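# Chess capture that cannot be recaptured, piece stood on table

## Task

White is to move. Find the single capture that leaves Black with no way to take back, carry it out, and put the taken piece on the table standing upright. Pawns advance one square per move: White's go toward rank 5, Black's toward rank 1. Square names are printed along the board edge. When finished, every other square must hold exactly what it held at the start, and every piece on the board must stand upright, wholly within its square. The result must hold on its own, with no robot support.

## Robot and tools

ROBOT. Two six-joint arms, left_arm and right_arm, each with a two-finger parallel gripper that opens to 50 mm. left_arm's base sits at (-0.083, +0.598, 0) m and right_arm's at (-0.030, -0.687, 0) m. Joint load limits in N m: shoulder pan and lift 297, elbow 135, the three wrist joints 48.6. A held object's weight adds to the load.

FRAME. Every pose uses one scene frame: origin on the table top midway between the arms, +z up, +x out across the table, +y toward left_arm. The arm names do not match the left or right side of any picture. On the gripper itself, the fingers extend along its +z axis and close along its x axis. end_effector_position is the spot between the pads; fingertips extend 17.5 mm past it. A flat block juts about 9 cm toward the gripper's -y side and turns with it. Pure rotations pivot about end_effector_position.

ROW LAYOUT (used by execute_actions and move). One row is 20 numbers, always for both arms: left_arm x, y, z, qw, qx, qy, qz, gripper position, force_limit, speed, then the same ten for right_arm. x, y, z are an absolute target for end_effector_position in metres; qw, qx, qy, qz are an absolute target orientation, w first. Both are in the scene frame, so they form a pose. The three gripper numbers lie in [-1, 1]. position: +1 = fully open (50 mm), about -0.65 = pads touching, -1 = close until blocked (use -1 to grip). force_limit: -1 about 20 N per pad, 0 about 102 N, +1 about 185 N (actual grip up to ~17% above). speed: -1 = 20 mm/s, 0 = 85, +1 = 150 mm/s. To keep an arm still, repeat its last reported pose and its gripper triple; a 0 there is a real command. Keep a fixed quaternion in every row to hold orientation.

execute_actions(actions): a list of actions; each action is a list of up to 15 rows, one row per 1/30 s step; short tables repeat their final row to fill 15 steps. An empty list only returns state and images. If any target lies over 0.6 m from that gripper's current spot along any of its axes, the action is refused for both arms; a malformed action or a failing first action cancels the whole call. Each step, the commanded pose is clipped to within 100 mm and 16 degrees of the measured one; position wins over orientation when both cannot be met. Motion lags commands by about 0.17 s, so far targets may need further actions.

move(target, speed, stop_force, blocking): target is one 20-number row as above (absolute poses). Each gripper travels in a straight line; both paths finish together, lasting 0.5 to 10 s. speed: top path speed in m/s, 0.002 to 0.5, default 0.25; turning up to twice that in rad/s. stop_force: optional, 13 to 80 N, shared by both arms; an arm's path ends after two steps of extra push against its motion, then backs off two steps and holds. Use it only for slow, non-rotating approaches; omit it when lifting off something being pressed. Not allowed in the first 0.2 s nor with blocking=false. blocking=false returns after 0.5 s while motion continues; use wait or stop before sending more. The paths ignore obstacles and the other arm.

wait(seconds): 0 to 10 s, arms hold their commands; returns early if a move ends. stop(): brakes a running move (needs room). zoom_image(camera, region): camera is cam_left_wrist or cam_right_wrist (both 672x504); region [x0, y0, x1, y1] pixels from the top-left, at most 504 by 504. read_manual(section): only licence text. finished_scene(scene): ends the scene, irreversibly; call only when the board is correct and stable.

RESULTS. A state line per arm gives gripper position, quaternion and velocities; printed positions can be a bit off at long reach. "Hand target" is the pose now being driven toward. "pose unreachable" means a clearance check altered or blocked that arm's command. HELD in step readings marks steps partly held back. The move line reports the ending per arm: done, off_target, moving, held, fault, or contact (stop_force fired; ranks above held, done, off_target); limits=paced means the pose was clipped, limits=held means some steps were blocked and later motion may be fast. object_status: 0 moving, 1 blocked while opening, 2 blocked while closing (a grip), 3 reached the command or pads met (usually nothing held). Changing position by 0.01 or more is needed before a new force_limit or speed applies. Opening is about (250 - position_measured) x 0.202 mm. Wrist force and torque are in the gripper's own axes; noise up to ~3.4 N, offset up to ~5.5 N, saturation ~100 N. Camera calibration lines give K, distortion and world-to-camera transforms for projecting image points.

AVOID. Arms are stiff: a target even slightly past a firm contact can trip a fault. Torque at a joint limit or 150 N of outside force halts that arm for 10 s. Never let the arms collide or press each other. Do not knock pieces over or off the table, and do not drop the captured piece. Approach slowly; fast contact hits hard. Brief tugs on held items can happen, so grip firmly (check status 2). Long holding heats motors: warnings at 70 °C, brakes at 85 °C.

Each tool is called as name([rows], argument=value, ...), one row to a line, values as JSON.

## Session

execute_actions(actions=[])

Scene clock: 0.00 s.
left_arm: end_effector_position=(+0.5210, +0.3294, +0.3329) position_measured=3 object_status=3 end_effector_quat_wxyz=(+0.190, +0.950, -0.021, +0.247) end_effector_velocity=(-0.001, -0.001, +0.000) end_effector_angular_velocity=(-0.001, +0.001, -0.002) | right_arm: end_effector_position=(+0.5399, -0.1788, +0.3173) position_measured=3 object_status=3 end_effector_quat_wxyz=(-0.105, +0.146, +0.977, +0.111) end_effector_velocity=(-0.000, -0.000, +0.000) end_effector_angular_velocity=(-0.001, +0.000, +0.000)
Joint positions: left_arm=[-0.92  -1.798  2.281 -2.687 -1.54   0.894] | right_arm=[ 3.937 -1.732 -1.743 -1.161  1.868 -0.409]
Joint velocities: left_arm=[-0.    -0.    -0.     0.001 -0.002  0.   ] | right_arm=[ 0.     0.    -0.    -0.001 -0.     0.   ]
Joint torques (N m, as the arm reports them, + toward a larger angle): no reading
Wrist force (N, on the end effector, along its own x y z axes, offset not removed): no reading
Wrist torque (N m, same axes, about the end effector's origin, offset not removed): no reading
Hand target (left_arm): +0.521, +0.329, +0.333; +0.190, +0.950, -0.021, +0.247
Hand target (right_arm): +0.540, -0.179, +0.317; -0.105, +0.146, +0.977, +0.111

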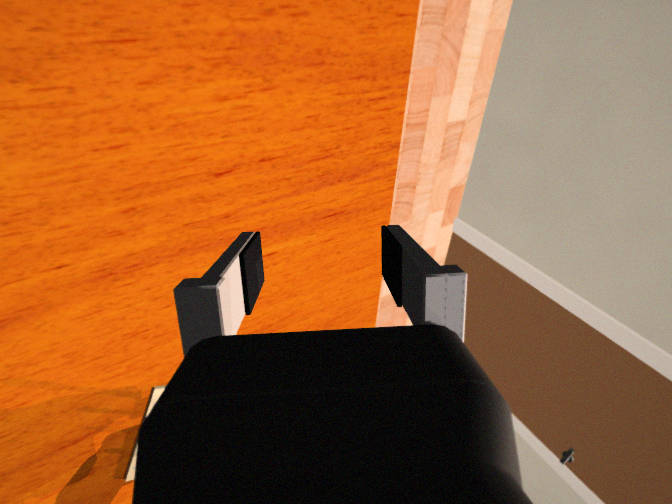

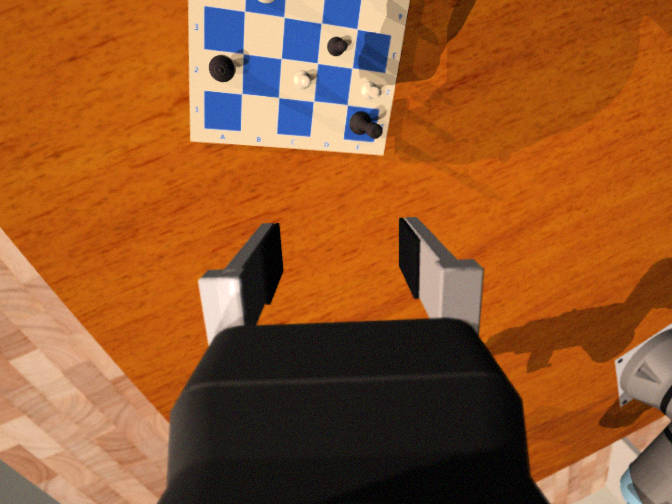

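move(target=[0.521,0.3294,0.3329,0.19,0.95,-0.021,0.247,1,-0.5,0,0.475,-0.275,0.24,-0.04,0.2,0.96,0.19,1,-0.5,0])

zoom_image(camera="cam_right_wrist", region=[150,0,510,270])

Scene clock: 6.90 s.
left_arm: end_effector_position=(+0.5210, +0.3294, +0.3329) position_measured=3 object_status=3 end_effector_quat_wxyz=(+0.190, +0.950, -0.021, +0.247) end_effector_velocity=(-0.001, -0.000, +0.000) end_effector_angular_velocity=(-0.002, -0.000, -0.000) | right_arm: end_effector_position=(+0.4751, -0.2748, +0.2400) position_measured=3 object_status=3 end_effector_quat_wxyz=(-0.040, +0.200, +0.960, +0.190) end_effector_velocity=(-0.001, -0.001, -0.002) end_effector_angular_velocity=(+0.001, -0.003, -0.003)
Joint positions: left_arm=[-0.92  -1.798  2.281 -2.687 -1.539  0.894] | right_arm=[ 3.929 -1.54  -2.16  -0.715  1.827 -0.276]
Joint velocities: left_arm=[ 0.    -0.001  0.001 -0.001 -0.001 -0.   ] | right_arm=[ 0.001  0.002 -0.007  0.008 -0.002  0.003]
Joint torques (N m, as the arm reports them, + toward a larger angle): left_arm=[-13.14 -18.73 -52.23  -3.58   2.55   3.66] | right_arm=[12.32 63.46 39.6   7.26 -2.88  2.71]
Wrist force (N, on the end effector, along its own x y z axes, offset not removed): left_arm=[3.9 0.2 0.2] | right_arm=[0.2 0.6 -0.8]
Wrist torque (N m, same axes, about the end effector's origin, offset not removed): left_arm=[-0.10 -0.81 -0.03] | right_arm=[0.49 0.27 0.24]
Hand target (left_arm): +0.521, +0.329, +0.333; +0.190, +0.950, -0.021, +0.247
Hand target (right_arm): +0.475, -0.275, +0.240; -0.040, +0.200, +0.960, +0.190
Off the commanded pose (left_arm): 0.000 m, 0 deg.
Off the commanded pose (right_arm): 0.000 m, 0 deg.
move: done
camera_calibration (this result's frames):
cam_left_wrist: T_world_to_cam=[[0.85932, 0.0394245, 0.509917, -0.632522], [-0.280662, -0.797136, 0.534606, 0.236312], [0.427549, -0.602512, -0.673929, 0.351144], [0, 0, 0, 1]] pos_world=[0.459731, 0.424878, 0.432846]
cam_right_wrist: T_world_to_cam=[[-0.901698, 0.403236, 0.156015, 0.506233], [0.414813, 0.705039, 0.575196, -0.134545], [0.121943, 0.58337, -0.803, 0.442692], [0, 0, 0, 1]] pos_world=[0.458297, -0.367525, 0.353891]

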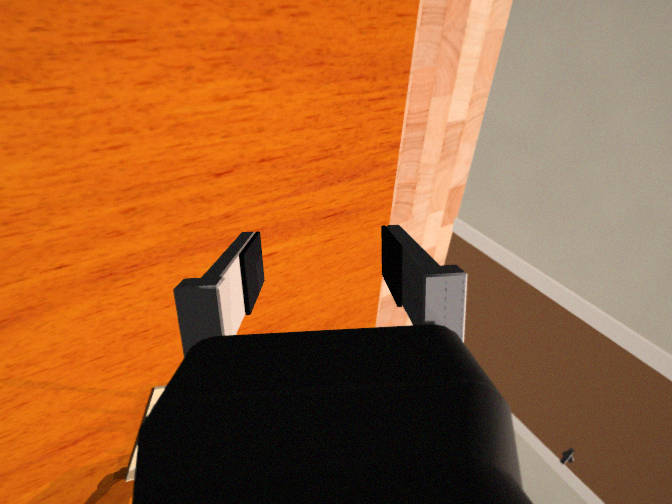

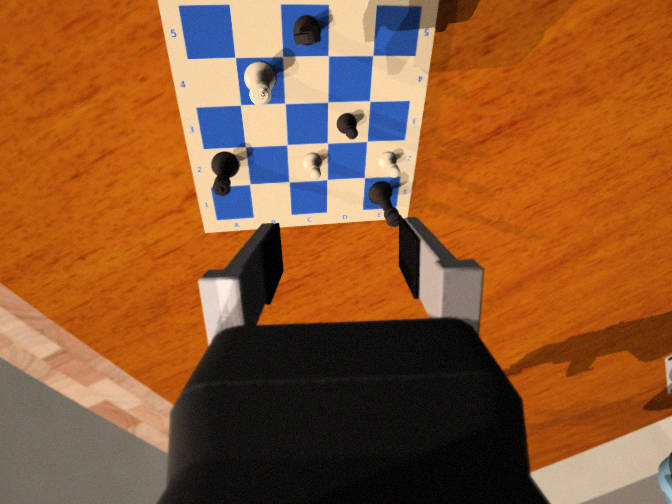

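Region (150, 0, 510, 270) of cam_right_wrist's 672x504 image, scaled by 1.400, with more detail than that image has; it fills the top 378 rows of this view, and the rest is white.

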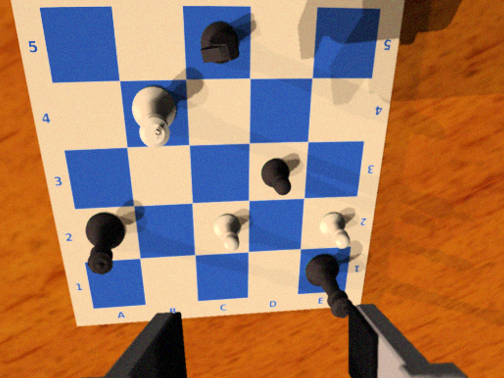

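zoom_image(camera="cam_right_wrist", region=[220,0,340,120])

zoom_image(camera="cam_right_wrist", region=[200,130,420,240])

Region (220, 0, 340, 120) of cam_right_wrist's 672x504 image, scaled by 4.200, with more detail than that image has.

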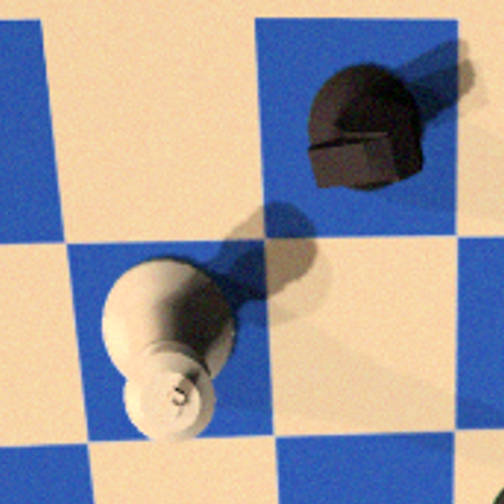

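Region (200, 130, 420, 240) of cam_right_wrist's 672x504 image, scaled by 2.291, with more detail than that image has.

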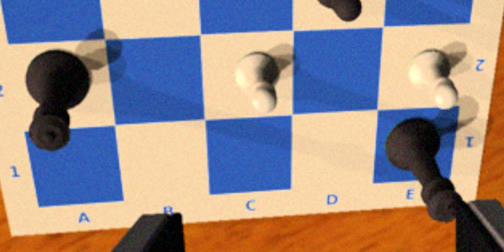

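move(target=[0.521,0.3294,0.3329,0.19,0.95,-0.021,0.247,1,-0.5,0,0.444,-0.326,0.11,0,-0.588,0.809,0,0.6,-0.6,0], speed=0.4)

zoom_image(camera="cam_right_wrist", region=[200,60,460,320])

Scene clock: 21.00 s.
left_arm: end_effector_position=(+0.5210, +0.3294, +0.3329) position_measured=3 object_status=3 end_effector_quat_wxyz=(+0.190, +0.950, -0.021, +0.247) end_effector_velocity=(-0.000, -0.000, -0.001) end_effector_angular_velocity=(+0.000, +0.002, -0.001) | right_arm: end_effector_position=(+0.4440, -0.3259, +0.1098) position_measured=63 object_status=3 end_effector_quat_wxyz=(-0.000, -0.587, +0.809, -0.000) end_effector_velocity=(-0.000, -0.000, -0.001) end_effector_angular_velocity=(-0.001, -0.002, +0.012)
Joint positions: left_arm=[-0.92  -1.798  2.281 -2.687 -1.539  0.894] | right_arm=[ 4.074 -1.59  -2.288 -0.834  1.571 -1.836]
Joint velocities: left_arm=[-0.001  0.001  0.     0.001 -0.001 -0.   ] | right_arm=[ 0.001  0.    -0.003  0.003 -0.002 -0.011]
Joint torques (N m, as the arm reports them, + toward a larger angle): left_arm=[-16.86 -16.13 -52.09  -4.55   2.69   3.63] | right_arm=[13.62 53.93 33.79  6.79 -3.21 -2.62]
Wrist force (N, on the end effector, along its own x y z axes, offset not removed): left_arm=[-0.2 -0.7 -3.4] | right_arm=[0.7 4.9 0.3]
Wrist torque (N m, same axes, about the end effector's origin, offset not removed): left_arm=[-0.32 0.02 -0.06] | right_arm=[1.30 0.21 0.18]
Hand target (left_arm): +0.521, +0.329, +0.333; +0.190, +0.950, -0.021, +0.247
Hand target (right_arm): +0.444, -0.326, +0.110; +0.000, -0.588, +0.809, -0.000
Off the commanded pose (left_arm): 0.000 m, 0 deg.
Off the commanded pose (right_arm): 0.000 m, 0 deg.
move: done
camera_calibration (this result's frames):
cam_left_wrist: T_world_to_cam=[[0.859319, 0.0394237, 0.509919, -0.632531], [-0.280664, -0.797134, 0.534607, 0.236306], [0.42755, -0.602513, -0.673928, 0.351138], [0, 0, 0, 1]] pos_world=[0.459739, 0.42487, 0.432851]
cam_right_wrist: T_world_to_cam=[[-0.344575, -0.938699, -0.0106256, -0.147311], [-0.906486, 0.329766, 0.263698, 0.487883], [-0.244029, 0.100496, -0.964547, 0.394622], [0, 0, 0, 1]] pos_world=[0.487799, -0.338826, 0.250413]

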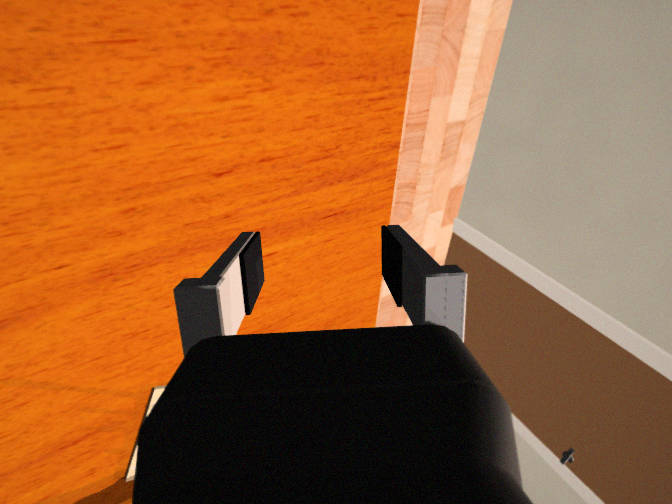

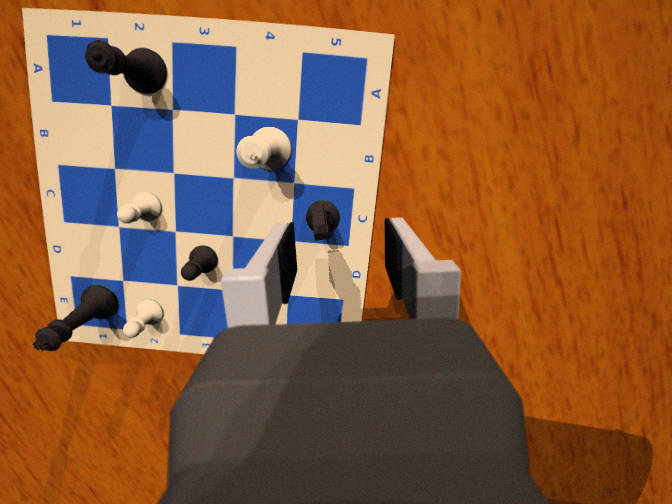

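Region (200, 60, 460, 320) of cam_right_wrist's 672x504 image, scaled by 1.938, with more detail than that image has.

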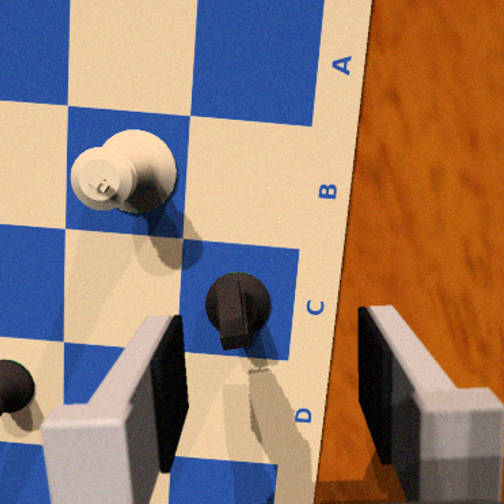

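move(target=[0.521,0.3294,0.3329,0.19,0.95,-0.021,0.247,1,-0.5,0,0.4442,-0.3156,0.062,0,-0.588,0.809,0,0.5,-0.6,0], speed=0.1)

zoom_image(camera="cam_right_wrist", region=[200,60,460,320])

Scene clock: 25.30 s.
left_arm: end_effector_position=(+0.5210, +0.3294, +0.3329) position_measured=3 object_status=3 end_effector_quat_wxyz=(+0.190, +0.950, -0.021, +0.247) end_effector_velocity=(+0.000, -0.000, +0.001) end_effector_angular_velocity=(-0.001, -0.001, +0.000) | right_arm: end_effector_position=(+0.4442, -0.3156, +0.0621) position_measured=78 object_status=3 end_effector_quat_wxyz=(-0.000, -0.588, +0.809, -0.000) end_effector_velocity=(-0.000, +0.001, -0.002) end_effector_angular_velocity=(-0.000, +0.000, +0.001)
Joint positions: left_arm=[-0.92  -1.798  2.281 -2.687 -1.539  0.894] | right_arm=[ 4.083 -1.675 -2.314 -0.724  1.571 -1.828]
Joint velocities: left_arm=[-0.    -0.001 -0.    -0.001  0.    -0.   ] | right_arm=[ 0.    -0.004 -0.001  0.004  0.    -0.   ]
Joint torques (N m, as the arm reports them, + toward a larger angle): left_arm=[-16.44 -11.49 -52.13  -5.04   2.84   3.74] | right_arm=[13.8  29.1  29.11  6.44  3.43  3.08]
Wrist force (N, on the end effector, along its own x y z axes, offset not removed): left_arm=[1.4 -0.1 -1.0] | right_arm=[1.0 1.1 0.6]
Wrist torque (N m, same axes, about the end effector's origin, offset not removed): left_arm=[-0.19 -0.32 -0.09] | right_arm=[0.52 0.15 0.18]
Hand target (left_arm): +0.521, +0.329, +0.333; +0.190, +0.950, -0.021, +0.247
Hand target (right_arm): +0.444, -0.316, +0.062; -0.000, -0.588, +0.809, -0.000
Off the commanded pose (left_arm): 0.000 m, 0 deg.
Off the commanded pose (right_arm): 0.000 m, 0 deg.
move: done
camera_calibration (this result's frames):
cam_left_wrist: T_world_to_cam=[[0.859319, 0.0394235, 0.509919, -0.632531], [-0.280664, -0.797135, 0.534606, 0.236307], [0.42755, -0.602513, -0.673928, 0.351138], [0, 0, 0, 1]] pos_world=[0.459739, 0.42487, 0.432851]
cam_right_wrist: T_world_to_cam=[[-0.343036, -0.939262, -0.0106763, -0.138936], [-0.907004, 0.328256, 0.263803, 0.496986], [-0.244275, 0.100177, -0.964517, 0.347637], [0, 0, 0, 1]] pos_world=[0.488027, -0.328462, 0.202713]

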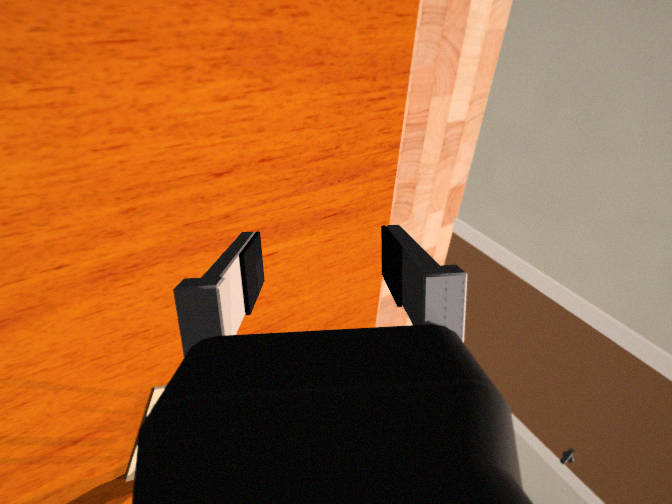

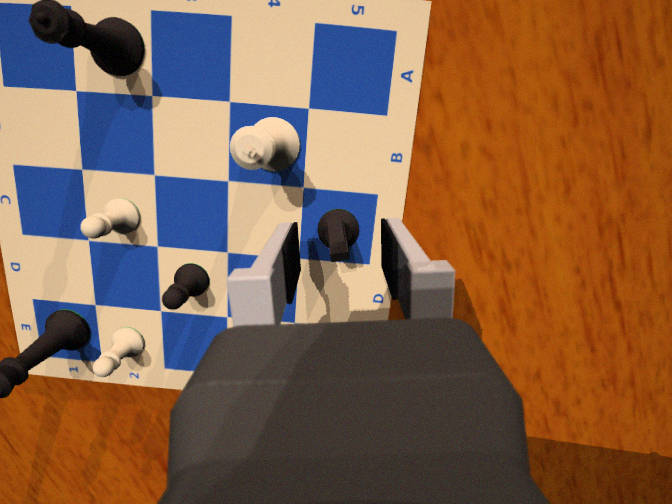

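Region (200, 60, 460, 320) of cam_right_wrist's 672x504 image, scaled by 1.938, with more detail than that image has.

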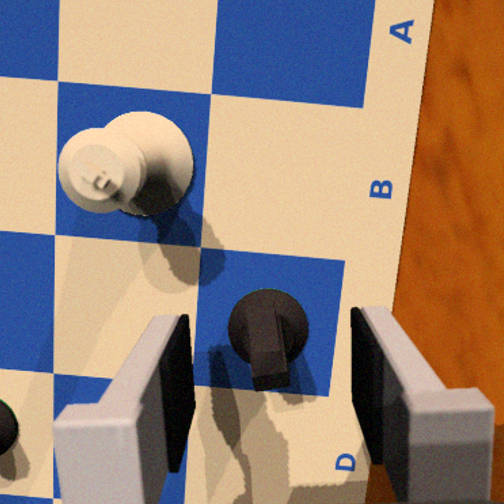

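move(target=[0.521,0.3294,0.3329,0.19,0.95,-0.021,0.247,1,-0.5,0,0.4442,-0.3156,0.042,0,-0.588,0.809,0,0.5,-0.6,0], speed=0.06)

move(target=[0.521,0.3294,0.3329,0.19,0.95,-0.021,0.247,1,-0.5,0,0.4442,-0.3156,0.042,0,-0.588,0.809,0,-1,-0.6,-0.5])

move(target=[0.521,0.3294,0.3329,0.19,0.95,-0.021,0.247,1,-0.5,0,0.4442,-0.3156,0.056,0,-0.588,0.809,0,-1,-0.6,-0.5], speed=0.06)

Scene clock: 29.27 s.
left_arm: end_effector_position=(+0.5210, +0.3294, +0.3329) position_measured=3 object_status=3 end_effector_quat_wxyz=(+0.190, +0.950, -0.021, +0.247) end_effector_velocity=(-0.000, +0.001, -0.001) end_effector_angular_velocity=(+0.001, -0.000, +0.001) | right_arm: end_effector_position=(+0.4442, -0.3156, +0.0422) position_measured=78 object_status=3 end_effector_quat_wxyz=(-0.000, -0.588, +0.809, -0.000) end_effector_velocity=(+0.000, +0.000, -0.002) end_effector_angular_velocity=(+0.000, -0.000, -0.000)
Joint positions: left_arm=[-0.92  -1.798  2.281 -2.687 -1.539  0.894] | right_arm=[ 4.083 -1.709 -2.327 -0.676  1.571 -1.828]
Joint velocities: left_arm=[ 0.    -0.     0.001 -0.     0.001  0.   ] | right_arm=[ 0.    -0.004 -0.001  0.006 -0.     0.   ]
Joint torques (N m, as the arm reports them, + toward a larger angle): left_arm=[-13.46 -15.2  -50.94  -4.76   2.91   3.76] | right_arm=[ 7.05 30.6  27.08  6.56  3.11  2.08]
Wrist force (N, on the end effector, along its own x y z axes, offset not removed): left_arm=[2.0 -0.8 -2.0] | right_arm=[1.4 1.4 0.7]
Wrist torque (N m, same axes, about the end effector's origin, offset not removed): left_arm=[-0.27 -0.31 -0.10] | right_arm=[0.69 0.08 0.07]
Hand target (left_arm): +0.521, +0.329, +0.333; +0.190, +0.950, -0.021, +0.247
Hand target (right_arm): +0.444, -0.316, +0.042; -0.000, -0.588, +0.809, -0.000
Off the commanded pose (left_arm): 0.000 m, 0 deg.
Off the commanded pose (right_arm): 0.000 m, 0 deg.
move: done
camera_calibration (this result's frames):
cam_left_wrist: T_world_to_cam=[[0.859319, 0.0394235, 0.509919, -0.632531], [-0.280664, -0.797135, 0.534606, 0.236306], [0.42755, -0.602513, -0.673928, 0.351138], [0, 0, 0, 1]] pos_world=[0.459739, 0.42487, 0.432851]
cam_right_wrist: T_world_to_cam=[[-0.343034, -0.939262, -0.0106853, -0.139128], [-0.907004, 0.328252, 0.263809, 0.502221], [-0.244279, 0.100187, -0.964516, 0.328384], [0, 0, 0, 1]] pos_world=[0.488007, -0.328432, 0.182754]

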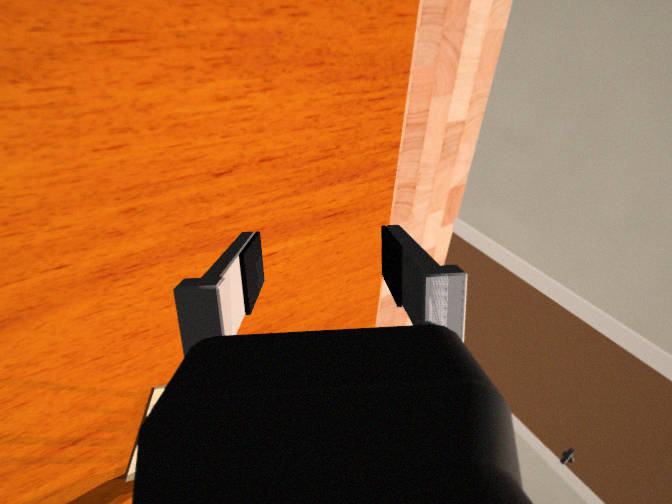

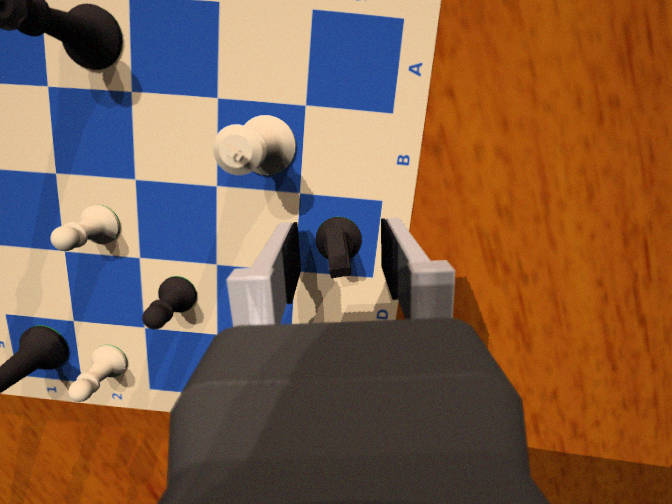

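Scene clock: 30.03 s.
left_arm: end_effector_position=(+0.5210, +0.3294, +0.3329) position_measured=3 object_status=3 end_effector_quat_wxyz=(+0.190, +0.950, -0.021, +0.247) end_effector_velocity=(-0.000, +0.000, -0.000) end_effector_angular_velocity=(-0.000, +0.001, -0.000) | right_arm: end_effector_position=(+0.4442, -0.3156, +0.0420) position_measured=213 object_status=2 end_effector_quat_wxyz=(+0.000, -0.588, +0.809, +0.000) end_effector_velocity=(+0.000, -0.000, -0.000) end_effector_angular_velocity=(+0.001, -0.000, +0.000)
Joint positions: left_arm=[-0.92  -1.798  2.281 -2.687 -1.539  0.894] | right_arm=[ 4.083 -1.709 -2.327 -0.676  1.571 -1.828]
Joint velocities: left_arm=[-0.    -0.     0.001  0.    -0.001 -0.   ] | right_arm=[-0.    -0.    -0.     0.001  0.    -0.   ]
Joint torques (N m, as the arm reports them, + toward a larger angle): left_arm=[-12.63 -14.02 -51.69  -4.84   2.78   3.05] | right_arm=[-1.89 30.08 26.66  6.56  2.63  0.82]
Wrist force (N, on the end effector, along its own x y z axes, offset not removed): left_arm=[0.6 2.0 -0.7] | right_arm=[0.3 2.9 -0.2]
Wrist torque (N m, same axes, about the end effector's origin, offset not removed): left_arm=[0.36 -0.04 -0.04] | right_arm=[0.84 0.32 0.26]
Hand target (left_arm): +0.521, +0.329, +0.333; +0.190, +0.950, -0.021, +0.247
Hand target (right_arm): +0.444, -0.316, +0.042; +0.000, -0.588, +0.809, -0.000
Off the commanded pose (left_arm): 0.000 m, 0 deg.
Off the commanded pose (right_arm): 0.000 m, 0 deg.
move: done
camera_calibration (this result's frames):
cam_left_wrist: T_world_to_cam=[[0.859319, 0.0394234, 0.509919, -0.632531], [-0.280664, -0.797135, 0.534606, 0.236307], [0.42755, -0.602513, -0.673928, 0.351138], [0, 0, 0, 1]] pos_world=[0.459739, 0.42487, 0.432851]
cam_right_wrist: T_world_to_cam=[[-0.343033, -0.939262, -0.0107226, -0.139135], [-0.907009, 0.328243, 0.263801, 0.502263], [-0.244259, 0.100218, -0.964518, 0.328223], [0, 0, 0, 1]] pos_world=[0.488001, -0.328442, 0.182587]

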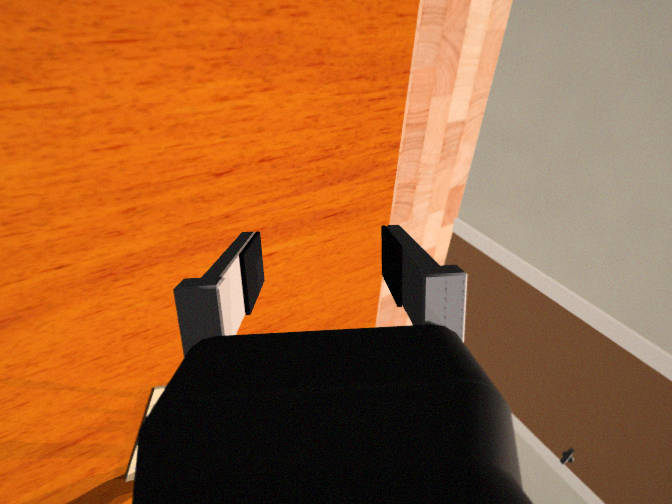

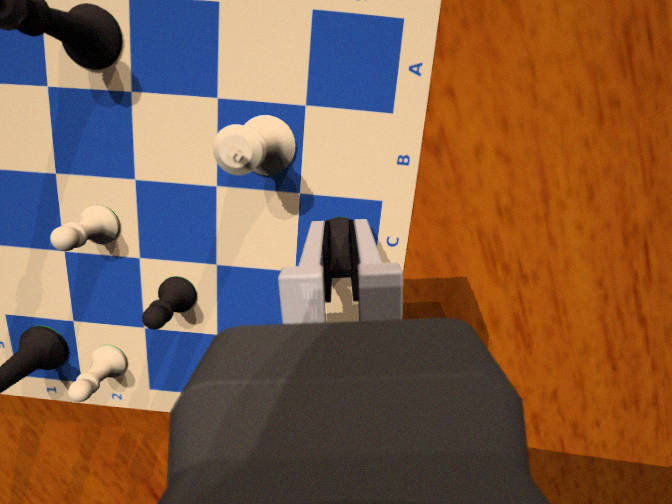

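Scene clock: 30.83 s.
left_arm: end_effector_position=(+0.5210, +0.3294, +0.3329) position_measured=3 object_status=3 end_effector_quat_wxyz=(+0.190, +0.950, -0.021, +0.247) end_effector_velocity=(-0.000, -0.000, -0.000) end_effector_angular_velocity=(+0.001, -0.000, -0.000) | right_arm: end_effector_position=(+0.4442, -0.3156, +0.0558) position_measured=213 object_status=2 end_effector_quat_wxyz=(+0.000, -0.588, +0.809, +0.000) end_effector_velocity=(+0.000, -0.000, +0.002) end_effector_angular_velocity=(+0.000, -0.000, -0.001)
Joint positions: left_arm=[-0.92  -1.798  2.281 -2.687 -1.539  0.894] | right_arm=[ 4.083 -1.686 -2.318 -0.709  1.571 -1.828]
Joint velocities: left_arm=[-0.     0.     0.    -0.     0.001  0.   ] | right_arm=[-0.     0.004  0.001 -0.004 -0.     0.001]
Joint torques (N m, as the arm reports them, + toward a larger angle): left_arm=[-12.   -15.88 -50.79  -4.98   2.96   3.48] | right_arm=[-13.62  69.53  47.76   2.12   2.24  -1.5 ]
Wrist force (N, on the end effector, along its own x y z axes, offset not removed): left_arm=[4.0 1.7 -0.6] | right_arm=[-0.4 2.4 1.2]
Wrist torque (N m, same axes, about the end effector's origin, offset not removed): left_arm=[0.22 -0.65 -0.05] | right_arm=[0.83 0.44 0.16]
Hand target (left_arm): +0.521, +0.329, +0.333; +0.190, +0.950, -0.021, +0.247
Hand target (right_arm): +0.444, -0.316, +0.056; +0.000, -0.588, +0.809, +0.000
Off the commanded pose (left_arm): 0.000 m, 0 deg.
Off the commanded pose (right_arm): 0.000 m, 0 deg.
move: done
camera_calibration (this result's frames):
cam_left_wrist: T_world_to_cam=[[0.859319, 0.0394237, 0.509919, -0.632531], [-0.280664, -0.797135, 0.534606, 0.236306], [0.42755, -0.602513, -0.673928, 0.351138], [0, 0, 0, 1]] pos_world=[0.459739, 0.42487, 0.43285]
cam_right_wrist: T_world_to_cam=[[-0.343047, -0.939257, -0.0107207, -0.139002], [-0.907004, 0.328257, 0.263801, 0.498624], [-0.244258, 0.10022, -0.964517, 0.34155], [0, 0, 0, 1]] pos_world=[0.487996, -0.328465, 0.196403]

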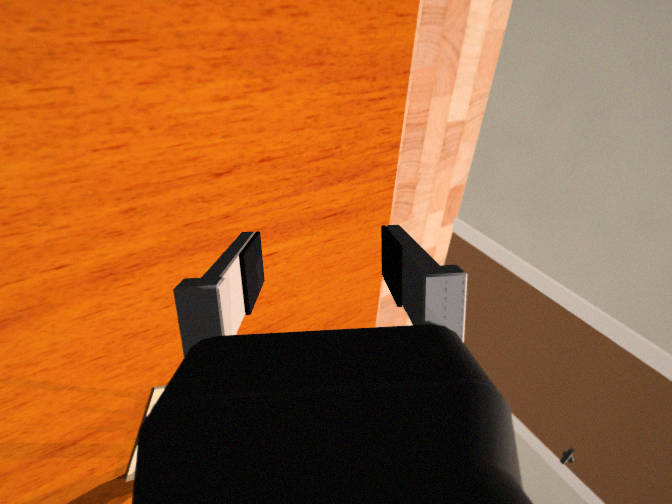

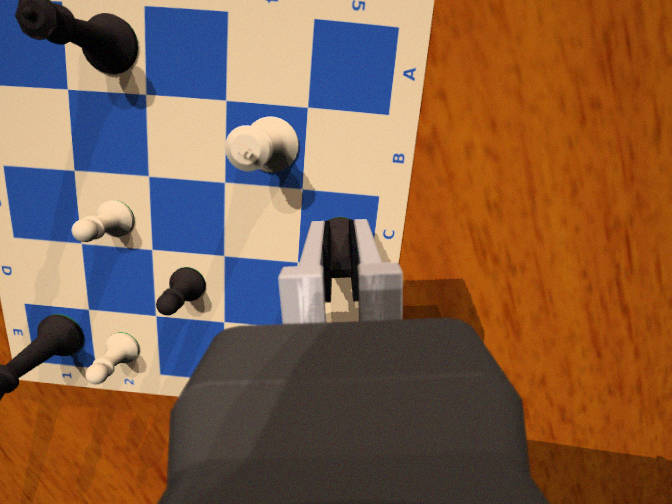

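move(target=[0.521,0.3294,0.3329,0.19,0.95,-0.021,0.247,1,-0.5,0,0.415,-0.405,0.043,0,-0.588,0.809,0,-1,-0.6,-0.5], speed=0.15)

move(target=[0.521,0.3294,0.3329,0.19,0.95,-0.021,0.247,1,-0.5,0,0.415,-0.405,0.028,0,-0.588,0.809,0,-1,-0.6,-0.5], speed=0.004, stop_force=13)

Scene clock: 34.33 s.
left_arm: end_effector_position=(+0.5210, +0.3294, +0.3329) position_measured=3 object_status=3 end_effector_quat_wxyz=(+0.190, +0.950, -0.021, +0.247) end_effector_velocity=(-0.000, -0.000, -0.001) end_effector_angular_velocity=(+0.001, +0.001, -0.001) | right_arm: end_effector_position=(+0.4151, -0.4048, +0.0430) position_measured=213 object_status=2 end_effector_quat_wxyz=(+0.000, -0.588, +0.809, +0.000) end_effector_velocity=(-0.001, -0.002, -0.000) end_effector_angular_velocity=(-0.000, +0.000, -0.000)
Joint positions: left_arm=[-0.92  -1.798  2.281 -2.687 -1.539  0.894] | right_arm=[ 4.034 -1.586 -2.465 -0.662  1.571 -1.877]
Joint velocities: left_arm=[-0.     0.001  0.     0.    -0.     0.001] | right_arm=[-0.001  0.001 -0.003  0.001  0.    -0.001]
Joint torques (N m, as the arm reports them, + toward a larger angle): left_arm=[-13.38 -14.06 -51.4   -5.4    2.36   2.83] | right_arm=[-11.61  55.23  26.95   6.88  -2.6   -2.8 ]
Wrist force (N, on the end effector, along its own x y z axes, offset not removed): left_arm=[0.0 -1.2 0.2] | right_arm=[-1.8 0.6 -1.2]
Wrist torque (N m, same axes, about the end effector's origin, offset not removed): left_arm=[-0.18 0.06 -0.04] | right_arm=[0.53 0.66 0.19]
Hand target (left_arm): +0.521, +0.329, +0.333; +0.190, +0.950, -0.021, +0.247
Hand target (right_arm): +0.415, -0.405, +0.043; +0.000, -0.588, +0.809, +0.000
Off the commanded pose (left_arm): 0.000 m, 0 deg.
Off the commanded pose (right_arm): 0.000 m, 0 deg.
move: done
camera_calibration (this result's frames):
cam_left_wrist: T_world_to_cam=[[0.859318, 0.0394233, 0.509919, -0.632531], [-0.280665, -0.797135, 0.534606, 0.236307], [0.42755, -0.602513, -0.673928, 0.351138], [0, 0, 0, 1]] pos_world=[0.459739, 0.42487, 0.432851]
cam_right_wrist: T_world_to_cam=[[-0.343037, -0.93926, -0.0107639, -0.232916], [-0.907015, 0.328237, 0.263789, 0.504869], [-0.244233, 0.100252, -0.96452, 0.330976], [0, 0, 0, 1]] pos_world=[0.45886, -0.417666, 0.183547]

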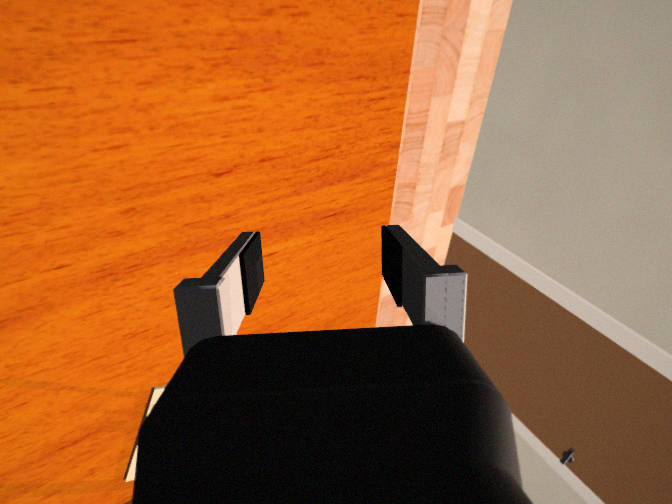

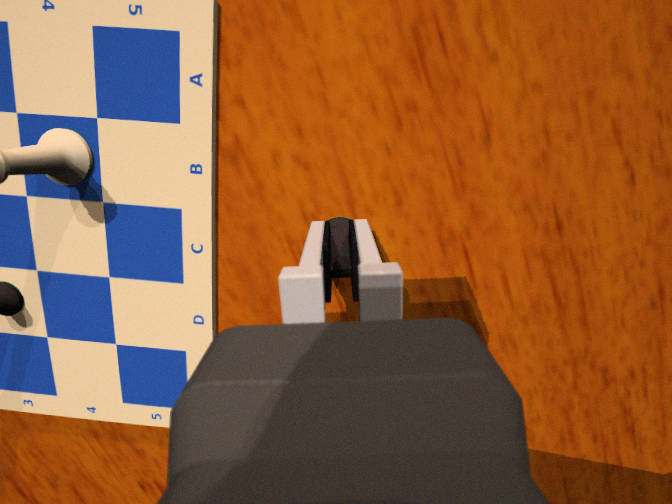

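Scene clock: 36.60 s.
left_arm: end_effector_position=(+0.5210, +0.3294, +0.3329) position_measured=3 object_status=3 end_effector_quat_wxyz=(+0.190, +0.950, -0.021, +0.247) end_effector_velocity=(+0.000, -0.000, +0.000) end_effector_angular_velocity=(+0.000, -0.001, +0.000) | right_arm: end_effector_position=(+0.4150, -0.4050, +0.0353) position_measured=213 object_status=2 end_effector_quat_wxyz=(-0.000, -0.588, +0.809, -0.000) end_effector_velocity=(-0.000, -0.001, +0.001) end_effector_angular_velocity=(-0.001, +0.001, +0.001)
Joint positions: left_arm=[-0.92  -1.798  2.281 -2.687 -1.539  0.894] | right_arm=[ 4.033 -1.602 -2.47  -0.641  1.571 -1.878]
Joint velocities: left_arm=[-0.     0.    -0.    -0.001  0.001 -0.   ] | right_arm=[ 0.     0.003 -0.    -0.004  0.    -0.   ]
Joint torques (N m, as the arm reports them, + toward a larger angle): left_arm=[-13.68 -16.81 -50.62  -5.61   2.23   3.45] | right_arm=[-9.83 44.62 34.27  0.29 -2.73 -3.1 ]
Wrist force (N, on the end effector, along its own x y z axes, offset not removed): left_arm=[3.9 -1.2 0.1] | right_arm=[2.5 3.0 -24.3]
Wrist torque (N m, same axes, about the end effector's origin, offset not removed): left_arm=[-0.26 -0.70 -0.12] | right_arm=[0.44 0.41 0.22]
Hand target (left_arm): +0.521, +0.329, +0.333; +0.190, +0.950, -0.021, +0.247
Hand target (right_arm): +0.415, -0.405, +0.036; +0.000, -0.588, +0.809, +0.000
Off the commanded pose (left_arm): 0.000 m, 0 deg.
Off the commanded pose (right_arm): 0.007 m, 0 deg.
move: contact (right_arm)
camera_calibration (this result's frames):
cam_left_wrist: T_world_to_cam=[[0.859319, 0.0394234, 0.509919, -0.632531], [-0.280664, -0.797135, 0.534606, 0.236307], [0.42755, -0.602513, -0.673928, 0.351138], [0, 0, 0, 1]] pos_world=[0.459739, 0.42487, 0.43285]
cam_right_wrist: T_world_to_cam=[[-0.343053, -0.939257, -0.010555, -0.233168], [-0.906976, 0.328298, 0.263846, 0.506882], [-0.244354, 0.100086, -0.964507, 0.323569], [0, 0, 0, 1]] pos_world=[0.458806, -0.417798, 0.175885]

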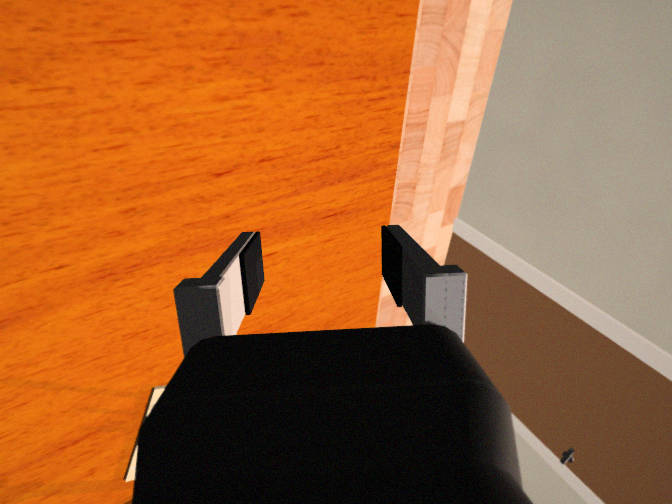

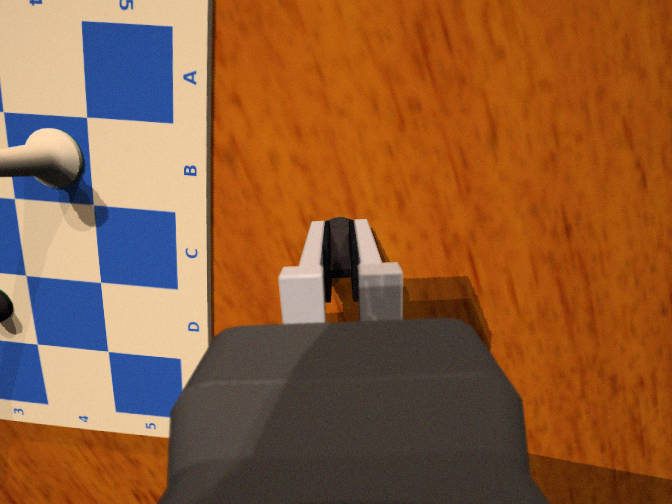

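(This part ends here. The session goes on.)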